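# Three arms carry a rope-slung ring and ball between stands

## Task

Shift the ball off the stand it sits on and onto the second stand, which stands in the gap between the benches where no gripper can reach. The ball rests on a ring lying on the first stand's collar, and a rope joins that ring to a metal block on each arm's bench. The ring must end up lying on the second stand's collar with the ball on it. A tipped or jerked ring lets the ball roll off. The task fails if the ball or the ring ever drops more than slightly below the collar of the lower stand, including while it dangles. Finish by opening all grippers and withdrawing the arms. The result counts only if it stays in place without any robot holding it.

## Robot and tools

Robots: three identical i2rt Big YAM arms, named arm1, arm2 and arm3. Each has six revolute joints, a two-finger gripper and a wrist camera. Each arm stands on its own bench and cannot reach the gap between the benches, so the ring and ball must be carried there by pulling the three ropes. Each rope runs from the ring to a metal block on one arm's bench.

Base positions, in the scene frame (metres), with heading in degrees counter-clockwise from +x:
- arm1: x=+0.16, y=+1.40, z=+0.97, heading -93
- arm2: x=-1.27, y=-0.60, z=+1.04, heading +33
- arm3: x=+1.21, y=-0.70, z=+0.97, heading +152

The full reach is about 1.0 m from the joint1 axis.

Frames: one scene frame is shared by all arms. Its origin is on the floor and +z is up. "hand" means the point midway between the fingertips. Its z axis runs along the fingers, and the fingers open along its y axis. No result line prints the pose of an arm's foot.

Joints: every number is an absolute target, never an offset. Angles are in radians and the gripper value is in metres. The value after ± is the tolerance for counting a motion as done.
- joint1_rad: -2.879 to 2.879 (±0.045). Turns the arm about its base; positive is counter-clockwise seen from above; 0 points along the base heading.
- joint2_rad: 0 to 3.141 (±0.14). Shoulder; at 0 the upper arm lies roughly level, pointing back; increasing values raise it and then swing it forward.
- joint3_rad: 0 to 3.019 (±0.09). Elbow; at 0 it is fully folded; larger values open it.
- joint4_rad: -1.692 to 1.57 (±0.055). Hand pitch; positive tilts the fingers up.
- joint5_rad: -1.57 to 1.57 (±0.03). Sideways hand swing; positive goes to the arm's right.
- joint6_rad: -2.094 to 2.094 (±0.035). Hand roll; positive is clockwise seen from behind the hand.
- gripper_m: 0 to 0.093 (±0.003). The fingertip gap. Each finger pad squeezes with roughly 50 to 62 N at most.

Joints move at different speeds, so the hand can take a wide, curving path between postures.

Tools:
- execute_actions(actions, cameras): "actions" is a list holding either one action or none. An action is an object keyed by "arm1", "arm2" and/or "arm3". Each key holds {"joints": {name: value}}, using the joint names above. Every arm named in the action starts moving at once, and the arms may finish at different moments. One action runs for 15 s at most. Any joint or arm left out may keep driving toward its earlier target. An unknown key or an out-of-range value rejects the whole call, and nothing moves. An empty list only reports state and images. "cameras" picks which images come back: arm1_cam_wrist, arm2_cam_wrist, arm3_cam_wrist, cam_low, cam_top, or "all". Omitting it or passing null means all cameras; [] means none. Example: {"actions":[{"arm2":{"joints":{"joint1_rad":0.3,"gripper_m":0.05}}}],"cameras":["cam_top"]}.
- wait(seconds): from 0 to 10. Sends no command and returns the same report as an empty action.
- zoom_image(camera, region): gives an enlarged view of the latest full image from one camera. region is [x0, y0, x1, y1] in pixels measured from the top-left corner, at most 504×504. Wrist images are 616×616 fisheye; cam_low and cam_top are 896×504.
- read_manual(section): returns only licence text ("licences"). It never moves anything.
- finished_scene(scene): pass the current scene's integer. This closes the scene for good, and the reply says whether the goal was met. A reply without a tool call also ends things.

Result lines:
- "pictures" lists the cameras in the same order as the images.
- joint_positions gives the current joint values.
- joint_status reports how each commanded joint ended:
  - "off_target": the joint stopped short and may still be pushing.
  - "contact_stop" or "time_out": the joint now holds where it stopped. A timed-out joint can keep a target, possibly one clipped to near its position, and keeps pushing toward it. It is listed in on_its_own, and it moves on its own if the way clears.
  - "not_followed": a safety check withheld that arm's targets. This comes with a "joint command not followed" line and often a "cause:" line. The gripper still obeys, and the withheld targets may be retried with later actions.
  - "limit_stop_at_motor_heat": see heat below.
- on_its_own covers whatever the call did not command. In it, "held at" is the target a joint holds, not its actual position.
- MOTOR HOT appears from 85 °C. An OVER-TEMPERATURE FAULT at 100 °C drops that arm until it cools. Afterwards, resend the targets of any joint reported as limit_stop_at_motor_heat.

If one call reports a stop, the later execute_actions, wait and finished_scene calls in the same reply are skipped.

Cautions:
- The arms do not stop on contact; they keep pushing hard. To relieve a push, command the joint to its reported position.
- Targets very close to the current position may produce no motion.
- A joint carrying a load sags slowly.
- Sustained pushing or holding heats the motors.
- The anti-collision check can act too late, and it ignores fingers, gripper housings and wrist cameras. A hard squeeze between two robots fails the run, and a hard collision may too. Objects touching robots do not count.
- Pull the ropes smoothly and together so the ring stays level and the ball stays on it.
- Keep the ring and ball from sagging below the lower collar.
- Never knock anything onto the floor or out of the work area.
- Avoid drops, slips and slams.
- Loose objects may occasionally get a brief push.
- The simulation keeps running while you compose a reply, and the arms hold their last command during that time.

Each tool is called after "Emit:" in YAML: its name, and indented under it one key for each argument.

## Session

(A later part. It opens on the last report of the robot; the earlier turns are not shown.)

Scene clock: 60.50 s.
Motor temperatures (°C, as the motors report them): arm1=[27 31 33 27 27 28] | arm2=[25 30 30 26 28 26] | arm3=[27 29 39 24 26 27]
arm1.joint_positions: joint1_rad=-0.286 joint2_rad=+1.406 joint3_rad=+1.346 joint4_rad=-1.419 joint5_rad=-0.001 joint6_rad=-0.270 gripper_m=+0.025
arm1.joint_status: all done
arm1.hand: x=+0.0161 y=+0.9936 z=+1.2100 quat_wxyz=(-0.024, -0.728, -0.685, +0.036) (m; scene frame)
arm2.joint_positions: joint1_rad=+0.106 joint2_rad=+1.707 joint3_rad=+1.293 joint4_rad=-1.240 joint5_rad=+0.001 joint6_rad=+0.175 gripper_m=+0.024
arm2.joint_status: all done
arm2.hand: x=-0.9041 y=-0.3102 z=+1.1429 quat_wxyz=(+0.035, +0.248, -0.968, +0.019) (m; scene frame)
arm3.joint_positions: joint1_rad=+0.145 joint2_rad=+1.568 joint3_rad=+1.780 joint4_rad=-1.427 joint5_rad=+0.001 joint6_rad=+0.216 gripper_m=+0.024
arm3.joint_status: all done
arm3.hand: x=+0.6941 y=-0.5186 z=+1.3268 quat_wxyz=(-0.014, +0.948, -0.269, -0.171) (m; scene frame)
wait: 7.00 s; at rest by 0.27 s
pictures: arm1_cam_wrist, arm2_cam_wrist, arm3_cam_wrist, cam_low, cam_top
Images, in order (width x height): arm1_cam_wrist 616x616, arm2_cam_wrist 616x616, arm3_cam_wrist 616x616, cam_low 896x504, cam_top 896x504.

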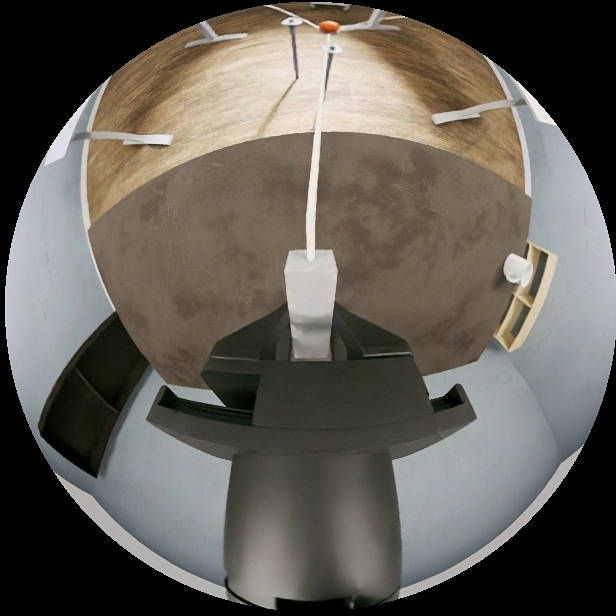

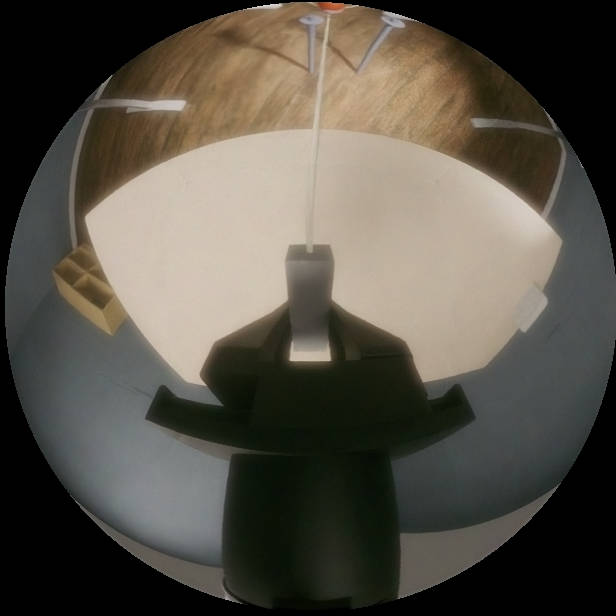

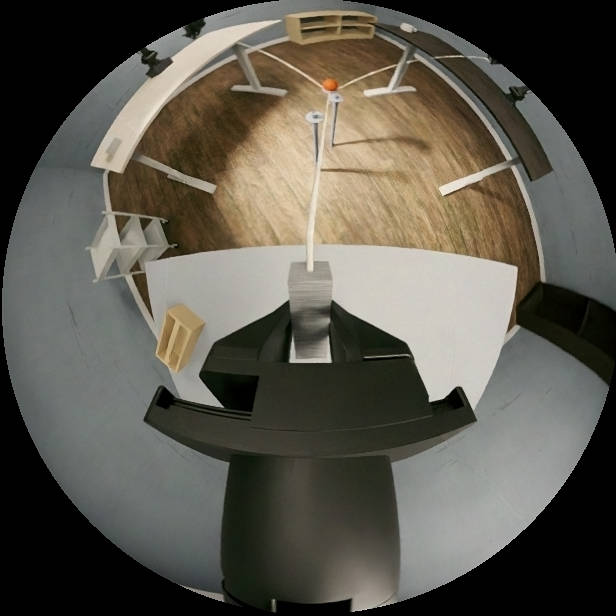

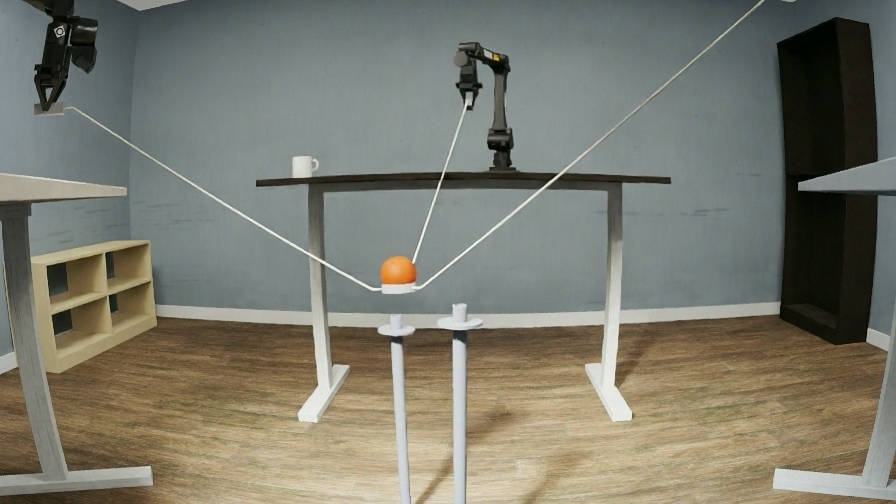

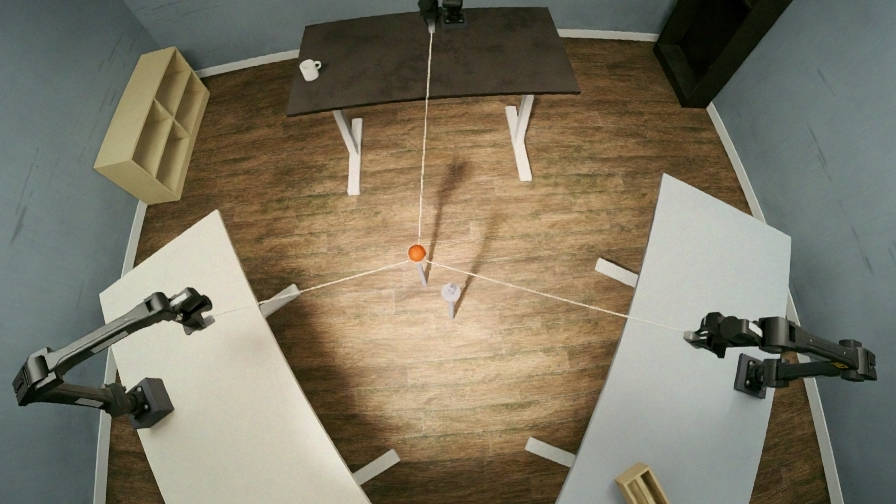

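Emit:
execute_actions:
  actions:
    - {"arm1":{"joints":{"joint1_rad":-0.324,"joint2_rad":1.324,"joint3_rad":1.26,"joint4_rad":-1.397,"joint6_rad":-0.315}},"arm2":{"joints":{"joint1_rad":0.152,"joint2_rad":1.727,"joint4_rad":-1.175,"joint6_rad":0.24}},"arm3":{"joints":{"joint1_rad":0.105,"joint2_rad":1.588,"joint4_rad":-1.378,"joint6_rad":0.157}}}
  cameras: []

Emit:
execute_actions:
  actions:
    - {"arm1":{"joints":{"joint1_rad":-0.36,"joint2_rad":1.263,"joint3_rad":1.176,"joint4_rad":-1.375,"joint6_rad":-0.35}},"arm2":{"joints":{"joint1_rad":0.2,"joint2_rad":1.748,"joint4_rad":-1.112,"joint6_rad":0.287}},"arm3":{"joints":{"joint1_rad":0.062,"joint2_rad":1.613,"joint4_rad":-1.342,"joint6_rad":0.115}}}
  cameras: []

Emit:
wait:
  seconds: 8

Emit:
zoom_image:
  camera: "arm2_cam_wrist"
  region: [270,0,390,120]

Emit:
zoom_image:
  camera: "arm3_cam_wrist"
  region: [270,50,390,170]

Scene clock: 63.93 s.
Motor temperatures (°C, as the motors report them): arm1=[27 31 33 27 27 28] | arm2=[25 30 30 26 28 26] | arm3=[27 29 39 24 26 27]
arm1.joint_positions: joint1_rad=-0.313 joint2_rad=+1.342 joint3_rad=+1.262 joint4_rad=-1.396 joint5_rad=-0.001 joint6_rad=-0.304 gripper_m=+0.025
arm1.joint_status: all done
arm1.hand: x=+0.0139 y=+1.0206 z=+1.2018 quat_wxyz=(-0.023, -0.725, -0.688, +0.038) (m; scene frame)
arm2.joint_positions: joint1_rad=+0.151 joint2_rad=+1.721 joint3_rad=+1.293 joint4_rad=-1.178 joint5_rad=+0.001 joint6_rad=+0.225 gripper_m=+0.024
arm2.joint_status: all done
arm2.hand: x=-0.9068 y=-0.2842 z=+1.1355 quat_wxyz=(+0.013, +0.246, -0.969, +0.010) (m; scene frame)
arm3.joint_positions: joint1_rad=+0.100 joint2_rad=+1.589 joint3_rad=+1.780 joint4_rad=-1.393 joint5_rad=+0.001 joint6_rad=+0.174 gripper_m=+0.024
arm3.joint_status: all done
arm3.hand: x=+0.6914 y=-0.4904 z=+1.3186 quat_wxyz=(-0.022, +0.946, -0.270, -0.177) (m; scene frame)
pictures: none
No camera images: the call's "cameras" was empty. Leave "cameras" out to get every camera's image.

Scene clock: 64.77 s.
Motor temperatures (°C, as the motors report them): arm1=[27 31 33 27 27 28] | arm2=[25 30 30 26 28 26] | arm3=[27 29 39 24 26 27]
arm1.joint_positions: joint1_rad=-0.350 joint2_rad=+1.281 joint3_rad=+1.176 joint4_rad=-1.372 joint5_rad=-0.001 joint6_rad=-0.339 gripper_m=+0.025
arm1.joint_status: all done
arm1.hand: x=+0.0093 y=+1.0489 z=+1.1908 quat_wxyz=(-0.021, -0.726, -0.687, +0.038) (m; scene frame)
arm2.joint_positions: joint1_rad=+0.199 joint2_rad=+1.745 joint3_rad=+1.293 joint4_rad=-1.116 joint5_rad=+0.001 joint6_rad=+0.272 gripper_m=+0.024
arm2.joint_status: all done
arm2.hand: x=-0.9124 y=-0.2572 z=+1.1241 quat_wxyz=(-0.004, +0.247, -0.969, +0.001) (m; scene frame)
arm3.joint_positions: joint1_rad=+0.058 joint2_rad=+1.616 joint3_rad=+1.780 joint4_rad=-1.357 joint5_rad=+0.001 joint6_rad=+0.132 gripper_m=+0.024
arm3.joint_status: all done
arm3.hand: x=+0.6881 y=-0.4630 z=+1.3076 quat_wxyz=(-0.031, +0.945, -0.270, -0.181) (m; scene frame)
pictures: none
No camera images: the call's "cameras" was empty. Leave "cameras" out to get every camera's image.

Scene clock: 72.77 s.
Motor temperatures (°C, as the motors report them): arm1=[27 30 33 27 27 28] | arm2=[25 31 30 26 28 26] | arm3=[27 29 40 24 26 27]
arm1.joint_positions: joint1_rad=-0.350 joint2_rad=+1.281 joint3_rad=+1.176 joint4_rad=-1.372 joint5_rad=-0.001 joint6_rad=-0.339 gripper_m=+0.025
arm1.joint_status: all done
arm1.hand: x=+0.0093 y=+1.0489 z=+1.1908 quat_wxyz=(-0.021, -0.726, -0.687, +0.038) (m; scene frame)
arm2.joint_positions: joint1_rad=+0.199 joint2_rad=+1.745 joint3_rad=+1.293 joint4_rad=-1.116 joint5_rad=+0.001 joint6_rad=+0.273 gripper_m=+0.024
arm2.joint_status: all done
arm2.hand: x=-0.9124 y=-0.2572 z=+1.1241 quat_wxyz=(-0.004, +0.247, -0.969, +0.001) (m; scene frame)
arm3.joint_positions: joint1_rad=+0.058 joint2_rad=+1.616 joint3_rad=+1.780 joint4_rad=-1.357 joint5_rad=+0.001 joint6_rad=+0.131 gripper_m=+0.024
arm3.joint_status: all done
arm3.hand: x=+0.6881 y=-0.4630 z=+1.3076 quat_wxyz=(-0.031, +0.945, -0.270, -0.181) (m; scene frame)
wait: 8.00 s; at rest by 0.27 s
pictures: arm1_cam_wrist, arm2_cam_wrist, arm3_cam_wrist, cam_low, cam_top
Images, in order (width x height): arm1_cam_wrist 616x616, arm2_cam_wrist 616x616, arm3_cam_wrist 616x616, cam_low 896x504, cam_top 896x504.

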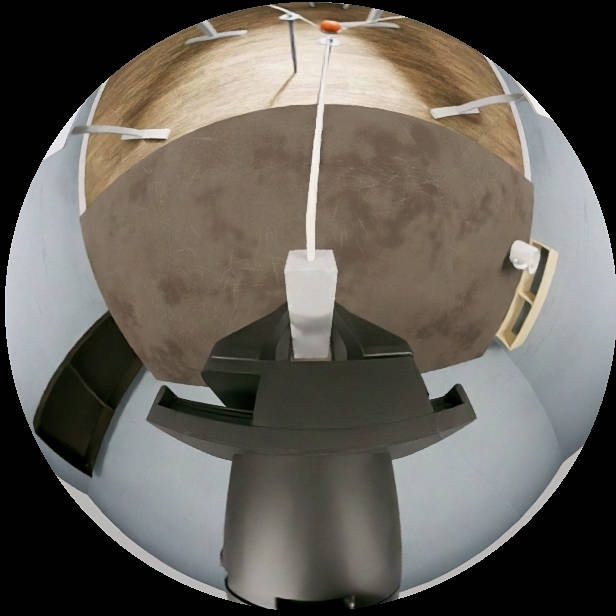

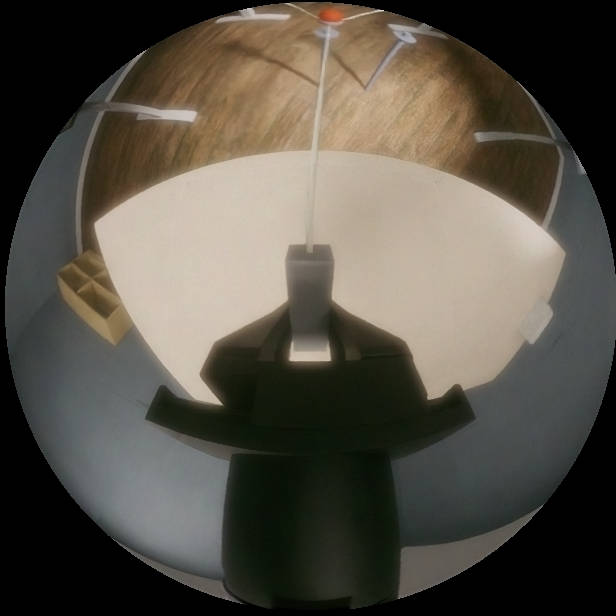

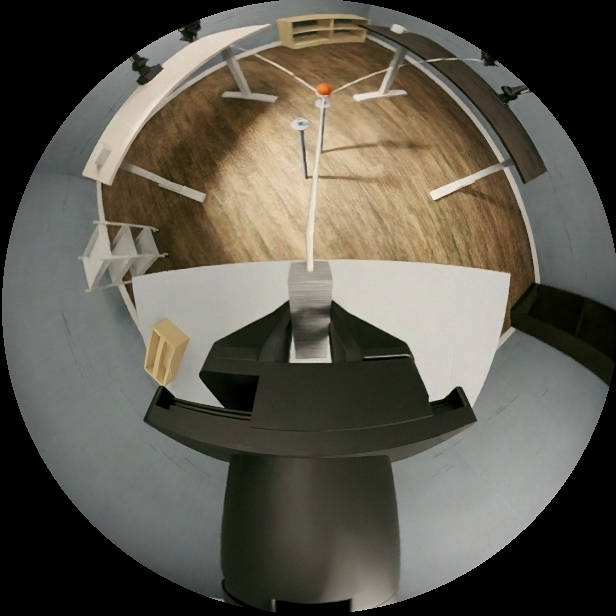

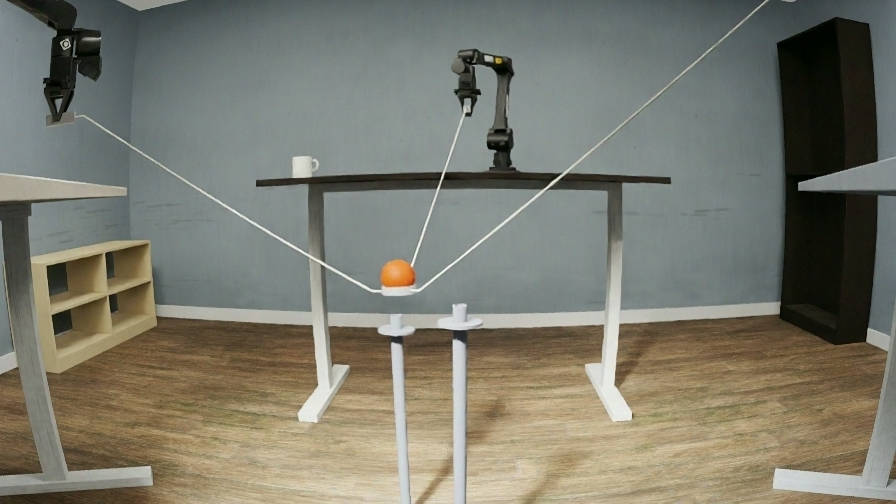

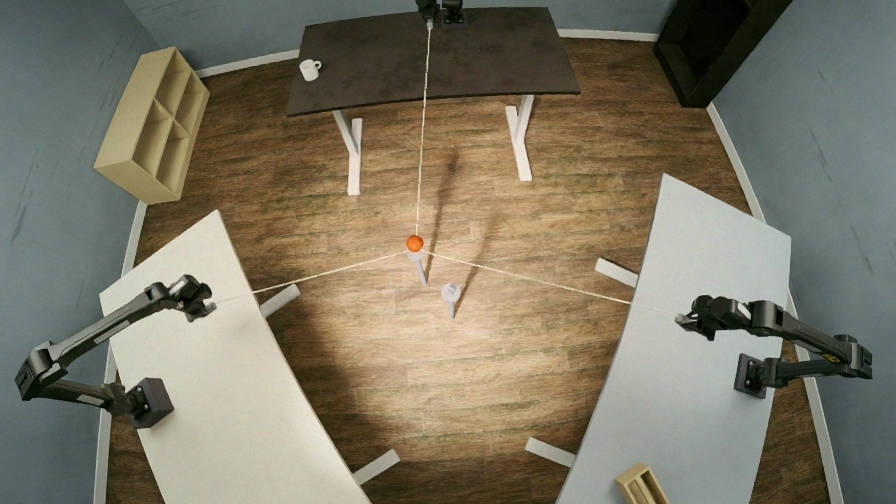

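Region (270, 0, 390, 120) of arm2_cam_wrist's 616x616 image, scaled by 4.200, with more detail than that image has.

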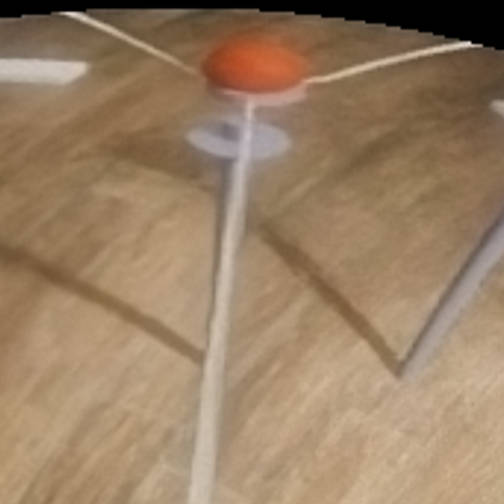

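Region (270, 50, 390, 170) of arm3_cam_wrist's 616x616 image, scaled by 4.200, with more detail than that image has.

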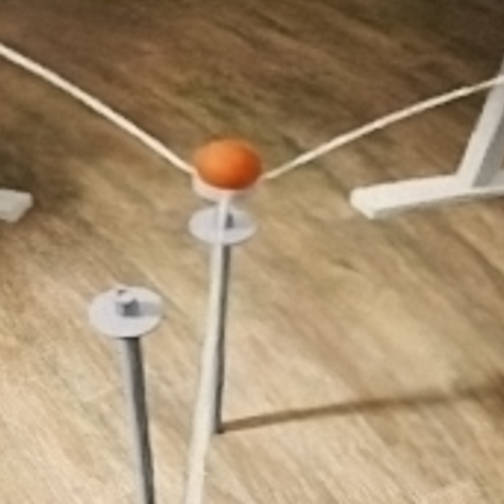

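Emit:
execute_actions:
  actions:
    - {"arm1":{"joints":{"joint2_rad":1.311}},"arm2":{"joints":{"joint2_rad":1.80}},"arm3":{"joints":{"joint2_rad":1.651}}}
  cameras: []

Emit:
wait:
  seconds: 6

Scene clock: 80.10 s.
Motor temperatures (°C, as the motors report them): arm1=[27 30 33 27 27 28] | arm2=[25 31 30 26 28 26] | arm3=[27 29 40 24 26 27]
arm1.joint_positions: joint1_rad=-0.350 joint2_rad=+1.315 joint3_rad=+1.176 joint4_rad=-1.372 joint5_rad=-0.001 joint6_rad=-0.339 gripper_m=+0.025
arm1.joint_status: all done
arm1.hand: x=+0.0083 y=+1.0461 z=+1.1785 quat_wxyz=(-0.014, -0.726, -0.687, +0.022) (m; scene frame)
arm2.joint_positions: joint1_rad=+0.199 joint2_rad=+1.804 joint3_rad=+1.293 joint4_rad=-1.115 joint5_rad=+0.001 joint6_rad=+0.273 gripper_m=+0.024
arm2.joint_status: all done
arm2.hand: x=-0.9149 y=-0.2598 z=+1.0958 quat_wxyz=(+0.021, +0.247, -0.969, +0.015) (m; scene frame)
arm3.joint_positions: joint1_rad=+0.058 joint2_rad=+1.657 joint3_rad=+1.780 joint4_rad=-1.357 joint5_rad=+0.001 joint6_rad=+0.131 gripper_m=+0.024
arm3.joint_status: all done
arm3.hand: x=+0.6809 y=-0.4596 z=+1.2844 quat_wxyz=(-0.028, +0.949, -0.271, -0.161) (m; scene frame)
pictures: none
No camera images: the call's "cameras" was empty. Leave "cameras" out to get every camera's image.

Scene clock: 86.10 s.
Motor temperatures (°C, as the motors report them): arm1=[27 30 33 27 27 28] | arm2=[25 31 30 26 28 26] | arm3=[27 30 40 24 26 27]
arm1.joint_positions: joint1_rad=-0.350 joint2_rad=+1.315 joint3_rad=+1.176 joint4_rad=-1.372 joint5_rad=-0.001 joint6_rad=-0.339 gripper_m=+0.025
arm1.joint_status: all done
arm1.hand: x=+0.0083 y=+1.0461 z=+1.1785 quat_wxyz=(-0.014, -0.726, -0.687, +0.022) (m; scene frame)
arm2.joint_positions: joint1_rad=+0.199 joint2_rad=+1.804 joint3_rad=+1.293 joint4_rad=-1.115 joint5_rad=+0.001 joint6_rad=+0.273 gripper_m=+0.024
arm2.joint_status: all done
arm2.hand: x=-0.9149 y=-0.2598 z=+1.0958 quat_wxyz=(+0.021, +0.247, -0.969, +0.015) (m; scene frame)
arm3.joint_positions: joint1_rad=+0.058 joint2_rad=+1.657 joint3_rad=+1.780 joint4_rad=-1.357 joint5_rad=+0.001 joint6_rad=+0.131 gripper_m=+0.024
arm3.joint_status: all done
arm3.hand: x=+0.6809 y=-0.4596 z=+1.2844 quat_wxyz=(-0.028, +0.949, -0.271, -0.161) (m; scene frame)
wait: 6.00 s; at rest by 0.27 s
pictures: arm1_cam_wrist, arm2_cam_wrist, arm3_cam_wrist, cam_low, cam_top
Images, in order (width x height): arm1_cam_wrist 616x616, arm2_cam_wrist 616x616, arm3_cam_wrist 616x616, cam_low 896x504, cam_top 896x504.

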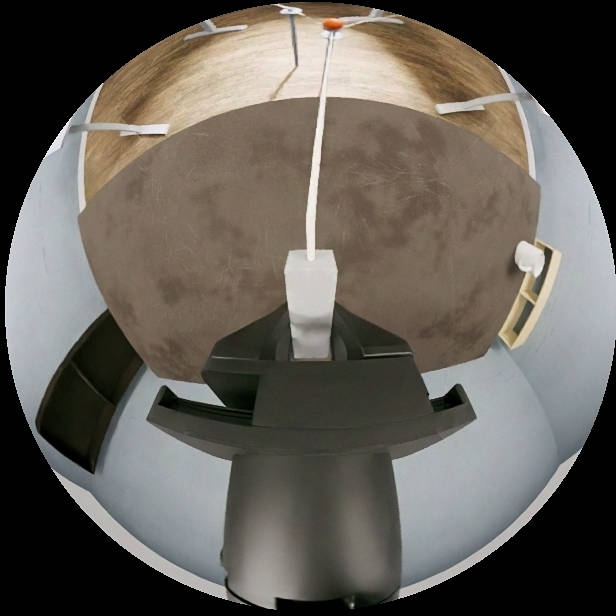

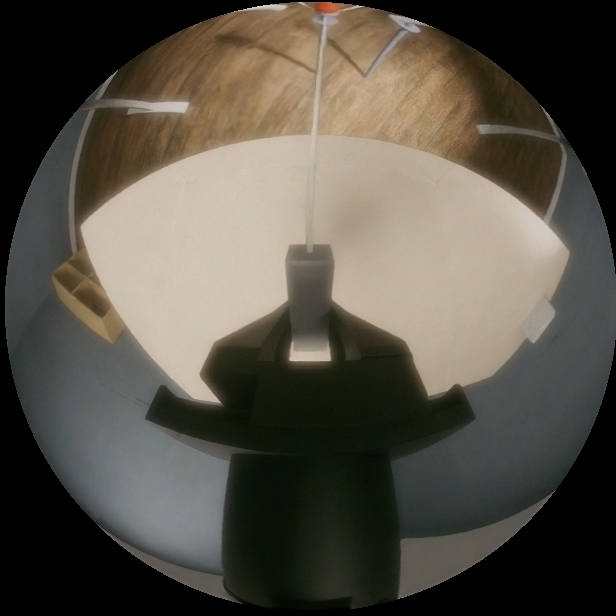

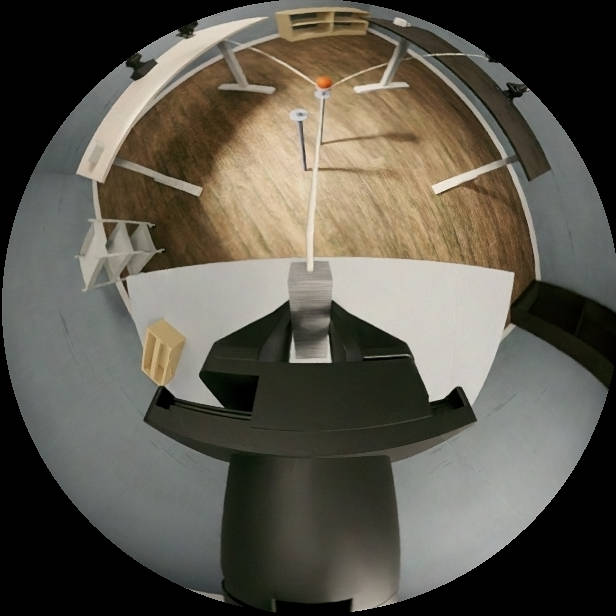

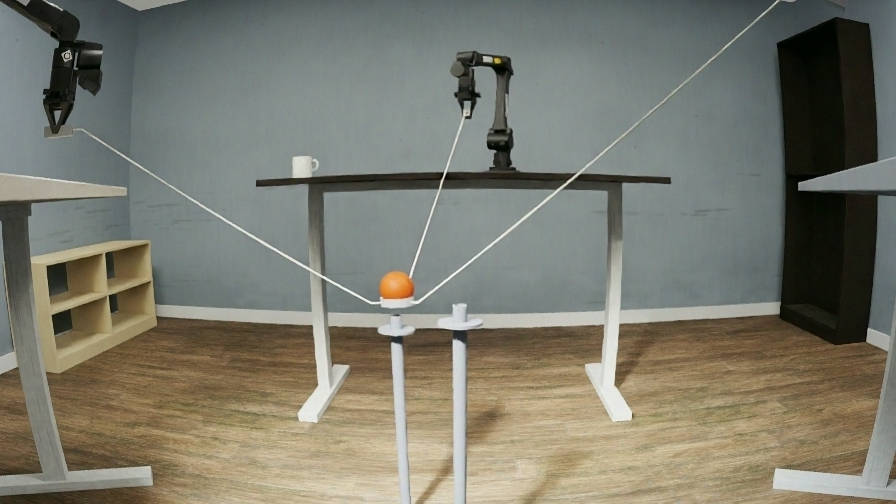

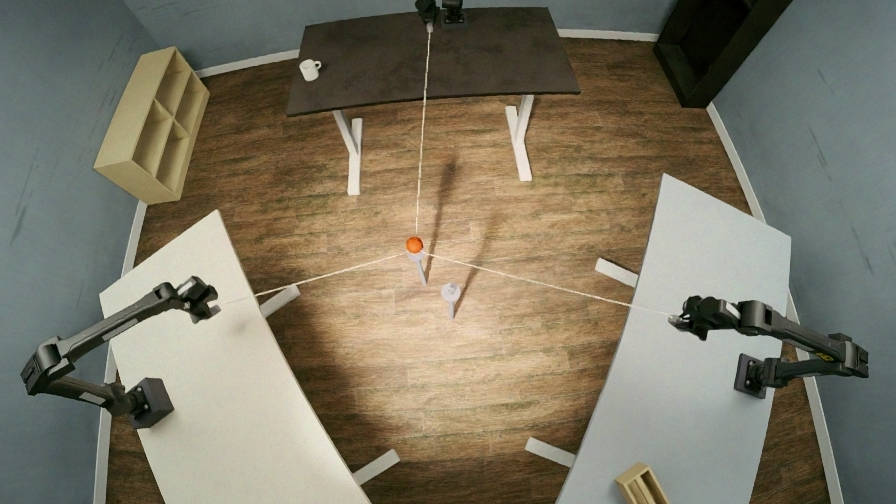

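Aligned. Continue.

Emit:
execute_actions:
  actions:
    - {"arm1":{"joints":{"joint2_rad":1.36}},"arm2":{"joints":{"joint2_rad":1.87}},"arm3":{"joints":{"joint2_rad":1.69}}}
  cameras: []

Emit:
wait:
  seconds: 5

Emit:
zoom_image:
  camera: "cam_low"
  region: [320,240,520,380]

Scene clock: 87.97 s.
Motor temperatures (°C, as the motors report them): arm1=[27 30 33 27 27 28] | arm2=[25 31 30 26 28 26] | arm3=[27 30 40 24 26 27]
arm1.joint_positions: joint1_rad=-0.350 joint2_rad=+1.366 joint3_rad=+1.176 joint4_rad=-1.372 joint5_rad=-0.001 joint6_rad=-0.340 gripper_m=+0.025
arm1.joint_status: all done
arm1.hand: x=+0.0069 y=+1.0426 z=+1.1597 quat_wxyz=(-0.004, -0.726, -0.688, -0.001) (m; scene frame)
arm2.joint_positions: joint1_rad=+0.199 joint2_rad=+1.873 joint3_rad=+1.288 joint4_rad=-1.115 joint5_rad=+0.001 joint6_rad=+0.273 gripper_m=+0.024
arm2.joint_status: all done
arm2.hand: x=-0.9212 y=-0.2662 z=+1.0618 quat_wxyz=(+0.054, +0.246, -0.967, +0.034) (m; scene frame)
arm3.joint_positions: joint1_rad=+0.058 joint2_rad=+1.691 joint3_rad=+1.780 joint4_rad=-1.357 joint5_rad=+0.001 joint6_rad=+0.131 gripper_m=+0.024
arm3.joint_status: all done
arm3.hand: x=+0.6757 y=-0.4571 z=+1.2654 quat_wxyz=(-0.025, +0.951, -0.271, -0.144) (m; scene frame)
pictures: none
No camera images: the call's "cameras" was empty. Leave "cameras" out to get every camera's image.

Scene clock: 92.97 s.
Motor temperatures (°C, as the motors report them): arm1=[27 30 33 27 27 28] | arm2=[25 31 29 26 28 26] | arm3=[27 30 41 24 26 27]
arm1.joint_positions: joint1_rad=-0.350 joint2_rad=+1.366 joint3_rad=+1.176 joint4_rad=-1.372 joint5_rad=-0.001 joint6_rad=-0.340 gripper_m=+0.025
arm1.joint_status: all done
arm1.hand: x=+0.0069 y=+1.0426 z=+1.1597 quat_wxyz=(-0.004, -0.726, -0.688, -0.001) (m; scene frame)
arm2.joint_positions: joint1_rad=+0.199 joint2_rad=+1.873 joint3_rad=+1.288 joint4_rad=-1.115 joint5_rad=+0.001 joint6_rad=+0.273 gripper_m=+0.024
arm2.joint_status: all done
arm2.hand: x=-0.9212 y=-0.2662 z=+1.0618 quat_wxyz=(+0.054, +0.246, -0.967, +0.034) (m; scene frame)
arm3.joint_positions: joint1_rad=+0.058 joint2_rad=+1.691 joint3_rad=+1.780 joint4_rad=-1.357 joint5_rad=+0.001 joint6_rad=+0.131 gripper_m=+0.024
arm3.joint_status: all done
arm3.hand: x=+0.6757 y=-0.4571 z=+1.2654 quat_wxyz=(-0.025, +0.951, -0.271, -0.144) (m; scene frame)
wait: 5.00 s; at rest by 0.27 s
pictures: arm1_cam_wrist, arm2_cam_wrist, arm3_cam_wrist, cam_low, cam_top
Images, in order (width x height): arm1_cam_wrist 616x616, arm2_cam_wrist 616x616, arm3_cam_wrist 616x616, cam_low 896x504, cam_top 896x504.

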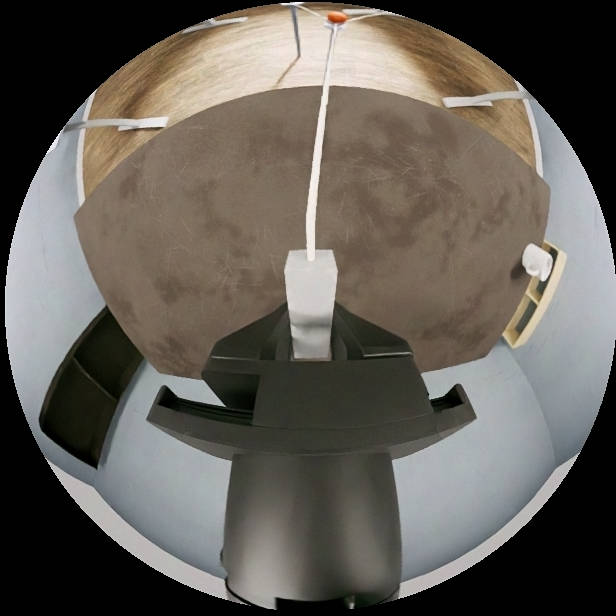

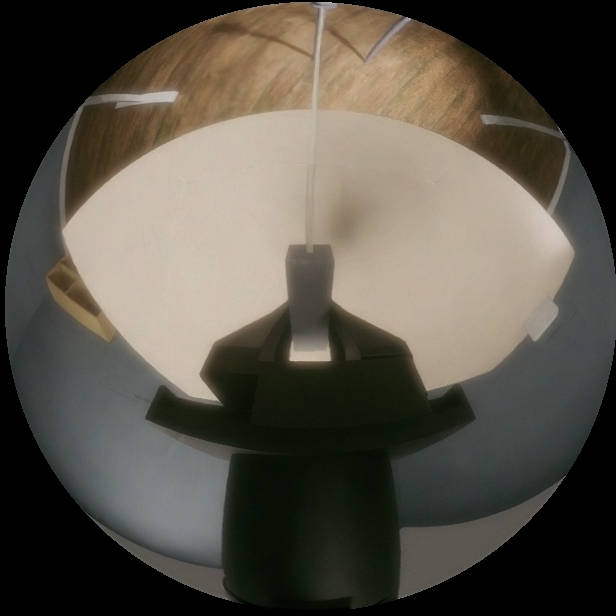

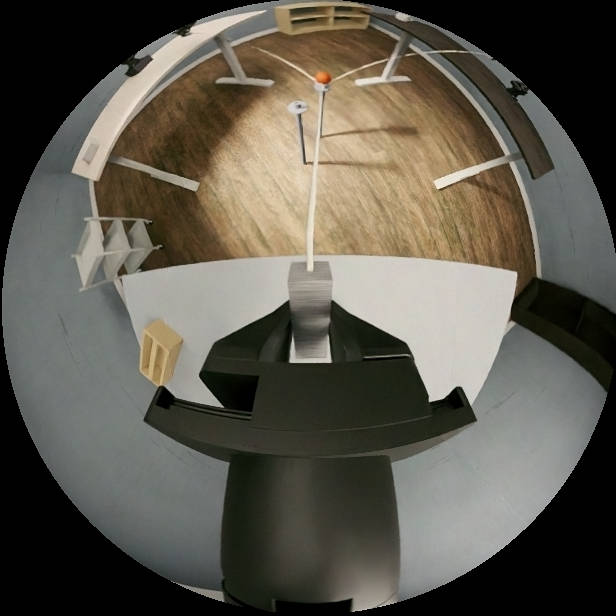

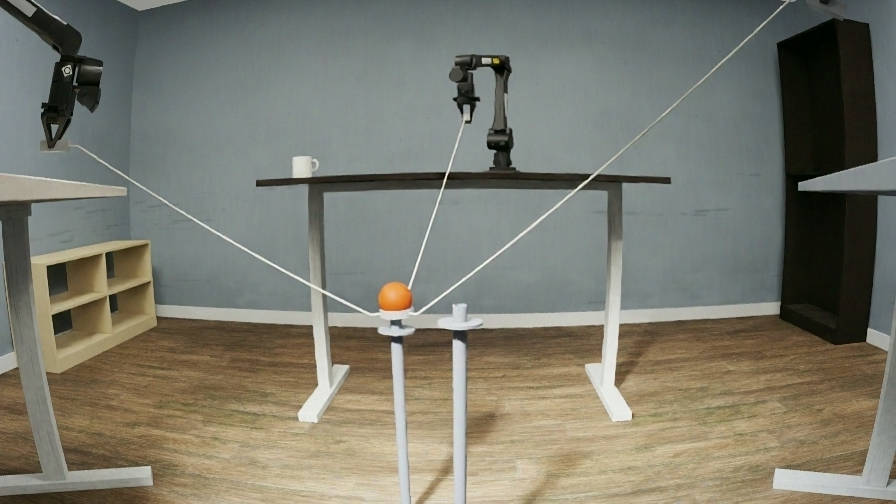

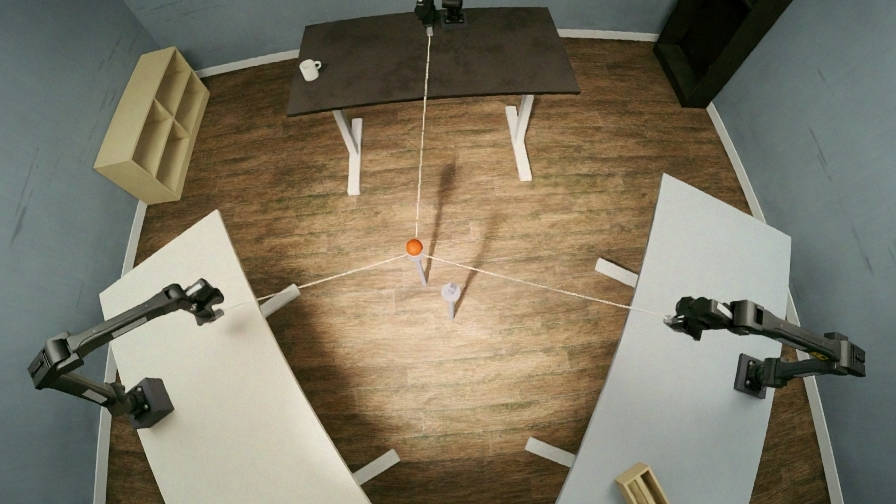

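Region (320, 240, 520, 380) of cam_low's 896x504 image, scaled by 2.520, with more detail than that image has; it fills the top 353 rows of this view, and the rest is white.

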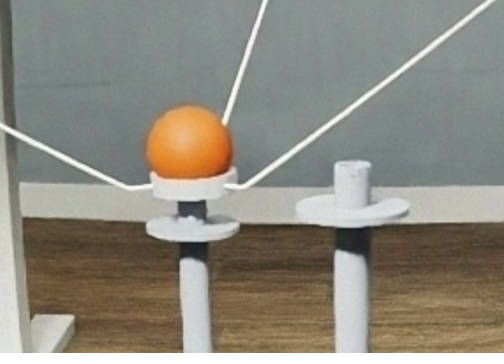

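Release arm2 via q4.

Emit:
execute_actions:
  actions:
    - {"arm1":{"joints":{"joint2_rad":1.40,"joint4_rad":-1.33}},"arm2":{"joints":{"joint4_rad":-1.03}},"arm3":{"joints":{"joint2_rad":1.725}}}
  cameras: []

Emit:
wait:
  seconds: 4

Emit:
zoom_image:
  camera: "cam_low"
  region: [320,240,520,380]

Scene clock: 94.77 s.
Motor temperatures (°C, as the motors report them): arm1=[27 30 33 27 27 28] | arm2=[25 31 29 26 28 26] | arm3=[27 30 41 24 26 27]
arm1.joint_positions: joint1_rad=-0.350 joint2_rad=+1.398 joint3_rad=+1.176 joint4_rad=-1.334 joint5_rad=-0.001 joint6_rad=-0.340 gripper_m=+0.025
arm1.joint_status: all done
arm1.hand: x=+0.0027 y=+1.0322 z=+1.1479 quat_wxyz=(-0.005, -0.726, -0.688, +0.002) (m; scene frame)
arm2.joint_positions: joint1_rad=+0.199 joint2_rad=+1.873 joint3_rad=+1.288 joint4_rad=-1.038 joint5_rad=+0.001 joint6_rad=+0.273 gripper_m=+0.024
arm2.joint_status: all done
arm2.hand: x=-0.9076 y=-0.2529 z=+1.0601 quat_wxyz=(+0.020, +0.247, -0.969, +0.015) (m; scene frame)
arm3.joint_positions: joint1_rad=+0.058 joint2_rad=+1.718 joint3_rad=+1.780 joint4_rad=-1.357 joint5_rad=+0.001 joint6_rad=+0.131 gripper_m=+0.024
arm3.joint_status: all done
arm3.hand: x=+0.6720 y=-0.4553 z=+1.2501 quat_wxyz=(-0.023, +0.953, -0.272, -0.131) (m; scene frame)
pictures: none
No camera images: the call's "cameras" was empty. Leave "cameras" out to get every camera's image.

Scene clock: 98.77 s.
Motor temperatures (°C, as the motors report them): arm1=[27 30 33 27 27 28] | arm2=[25 31 29 26 28 26] | arm3=[27 30 41 24 26 27]
arm1.joint_positions: joint1_rad=-0.350 joint2_rad=+1.398 joint3_rad=+1.176 joint4_rad=-1.334 joint5_rad=-0.001 joint6_rad=-0.340 gripper_m=+0.025
arm1.joint_status: all done
arm1.hand: x=+0.0027 y=+1.0322 z=+1.1479 quat_wxyz=(-0.005, -0.726, -0.688, +0.002) (m; scene frame)
arm2.joint_positions: joint1_rad=+0.199 joint2_rad=+1.873 joint3_rad=+1.288 joint4_rad=-1.038 joint5_rad=+0.001 joint6_rad=+0.273 gripper_m=+0.024
arm2.joint_status: all done
arm2.hand: x=-0.9076 y=-0.2529 z=+1.0601 quat_wxyz=(+0.020, +0.247, -0.969, +0.015) (m; scene frame)
arm3.joint_positions: joint1_rad=+0.058 joint2_rad=+1.718 joint3_rad=+1.780 joint4_rad=-1.357 joint5_rad=+0.001 joint6_rad=+0.131 gripper_m=+0.024
arm3.joint_status: all done
arm3.hand: x=+0.6720 y=-0.4553 z=+1.2501 quat_wxyz=(-0.023, +0.953, -0.272, -0.131) (m; scene frame)
wait: 4.00 s; at rest by 0.27 s
pictures: arm1_cam_wrist, arm2_cam_wrist, arm3_cam_wrist, cam_low, cam_top
Images, in order (width x height): arm1_cam_wrist 616x616, arm2_cam_wrist 616x616, arm3_cam_wrist 616x616, cam_low 896x504, cam_top 896x504.

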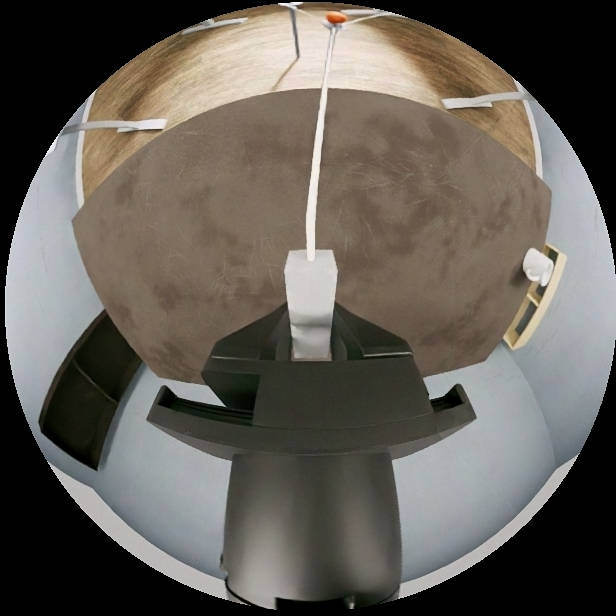

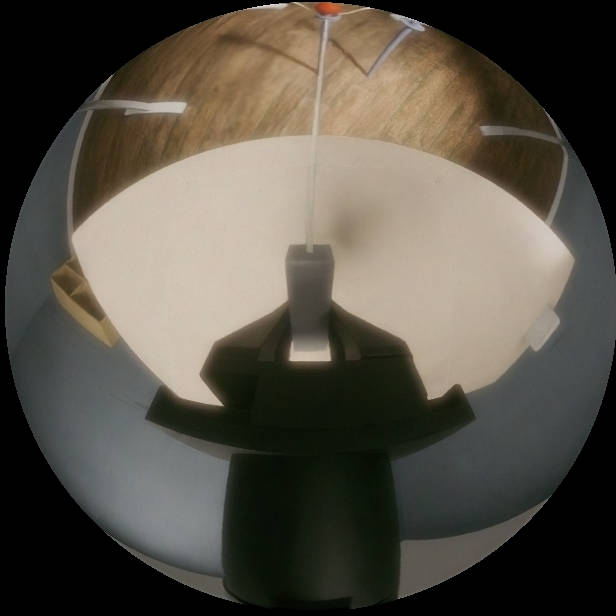

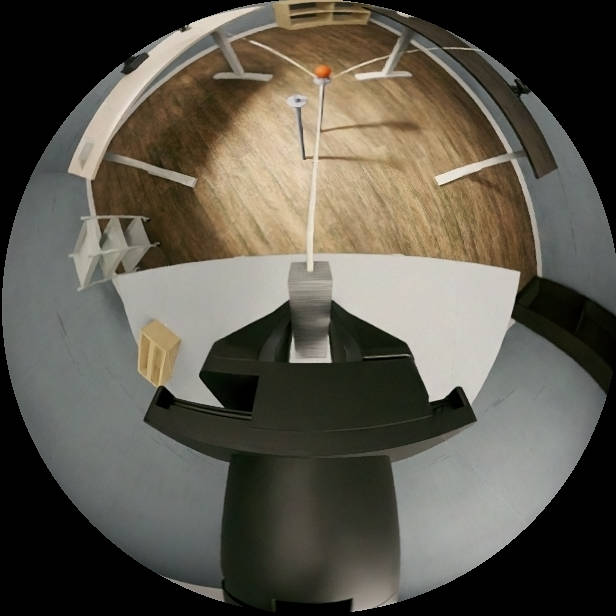

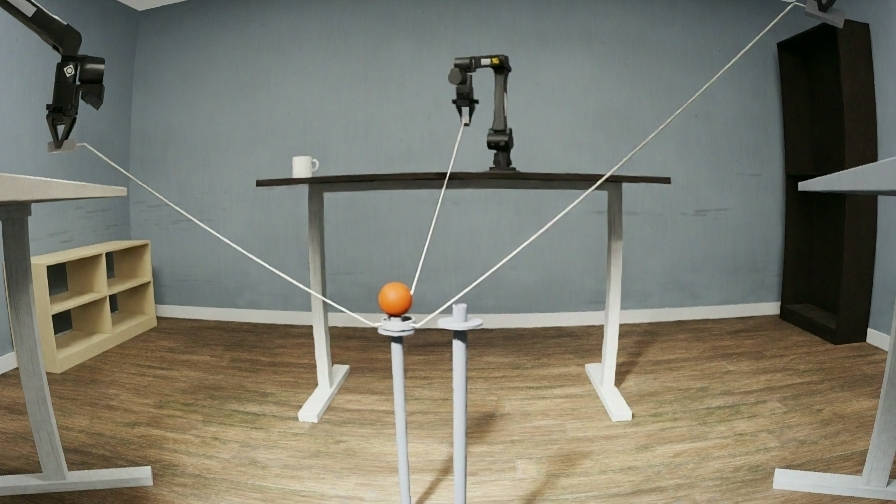

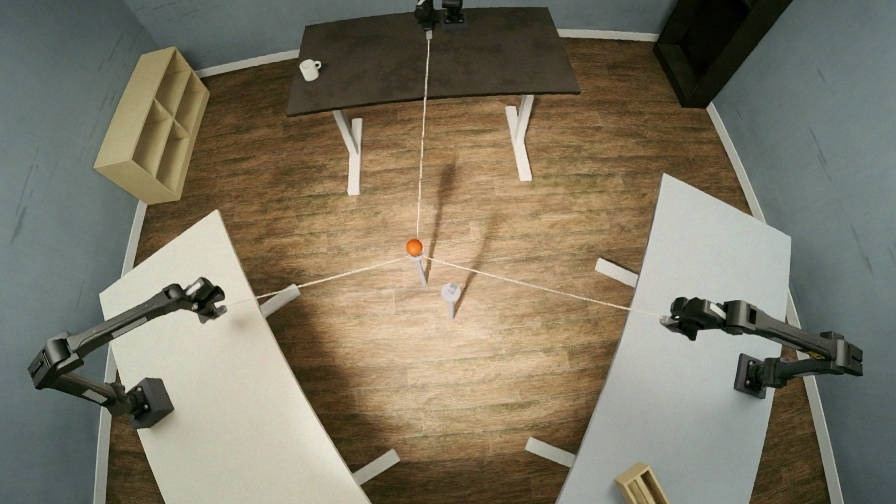

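Region (320, 240, 520, 380) of cam_low's 896x504 image, scaled by 2.520, with more detail than that image has; it fills the top 353 rows of this view, and the rest is white.

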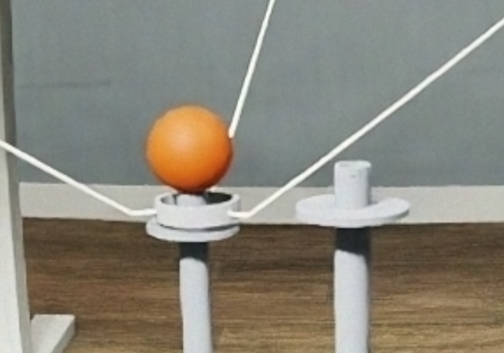

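Emit:
execute_actions:
  actions:
    - {"arm1":{"joints":{"joint2_rad":2.0,"joint3_rad":1.56,"joint4_rad":-1.05}},"arm2":{"joints":{"joint2_rad":2.09,"joint3_rad":1.52,"joint4_rad":-0.905}},"arm3":{"joints":{"joint2_rad":2.01,"joint3_rad":1.53,"joint4_rad":-1.065}}}
  cameras: ["cam_low","cam_top"]

Scene clock: 101.67 s.
Motor temperatures (°C, as the motors report them): arm1=[27 30 33 27 27 28] | arm2=[25 31 30 26 28 26] | arm3=[27 30 40 24 26 27]
arm1.joint_positions: joint1_rad=-0.350 joint2_rad=+2.015 joint3_rad=+1.520 joint4_rad=-1.050 joint5_rad=-0.001 joint6_rad=-0.341 gripper_m=+0.025
arm1.joint_status: all done
arm1.hand: x=-0.0683 y=+0.8588 z=+0.9773 quat_wxyz=(-0.007, -0.726, -0.688, +0.007) (m; scene frame)
arm2.joint_positions: joint1_rad=+0.199 joint2_rad=+2.096 joint3_rad=+1.467 joint4_rad=-0.912 joint5_rad=+0.001 joint6_rad=+0.273 gripper_m=+0.024
arm2.joint_status: all done
arm2.hand: x=-0.8487 y=-0.1961 z=+0.9987 quat_wxyz=(-0.016, +0.247, -0.969, -0.006) (m; scene frame)
arm3.joint_positions: joint1_rad=+0.058 joint2_rad=+2.017 joint3_rad=+1.515 joint4_rad=-1.078 joint5_rad=-0.001 joint6_rad=+0.130 gripper_m=+0.024
arm3.joint_status: all done
arm3.hand: x=+0.6873 y=-0.4605 z=+0.9809 quat_wxyz=(-0.002, +0.962, -0.274, +0.009) (m; scene frame)
pictures: cam_low, cam_top
Images, in order (width x height): cam_low 896x504, cam_top 896x504.

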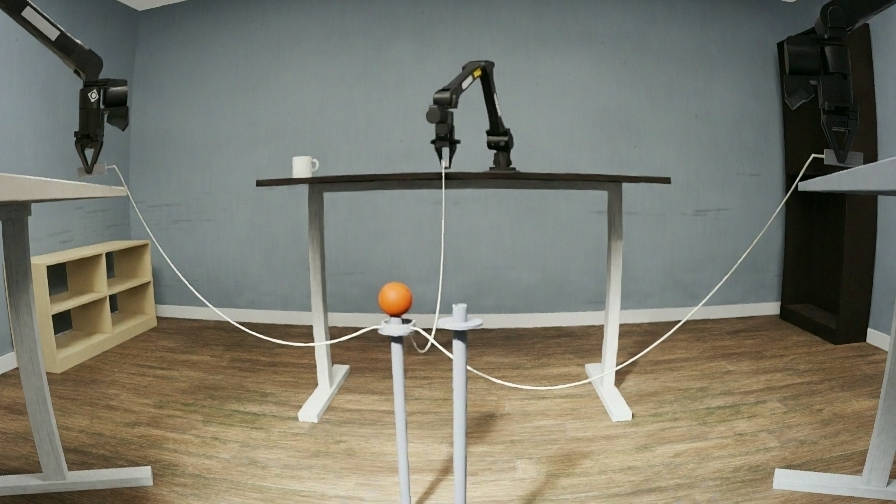

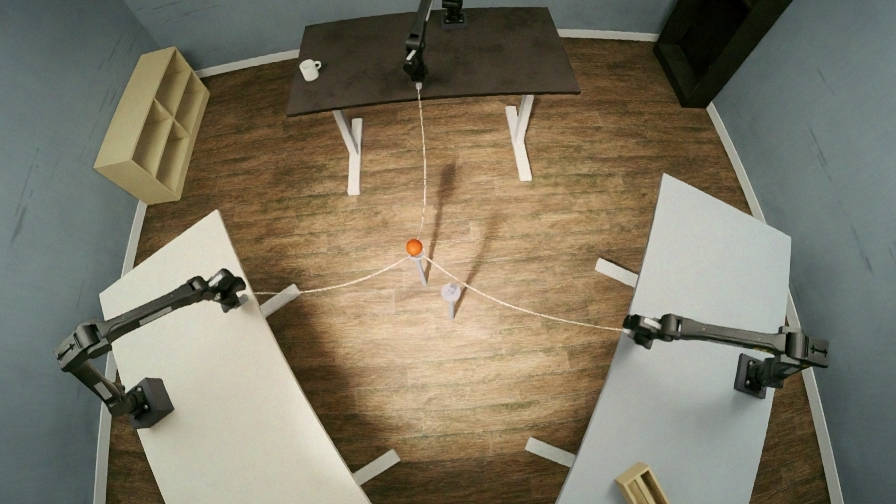

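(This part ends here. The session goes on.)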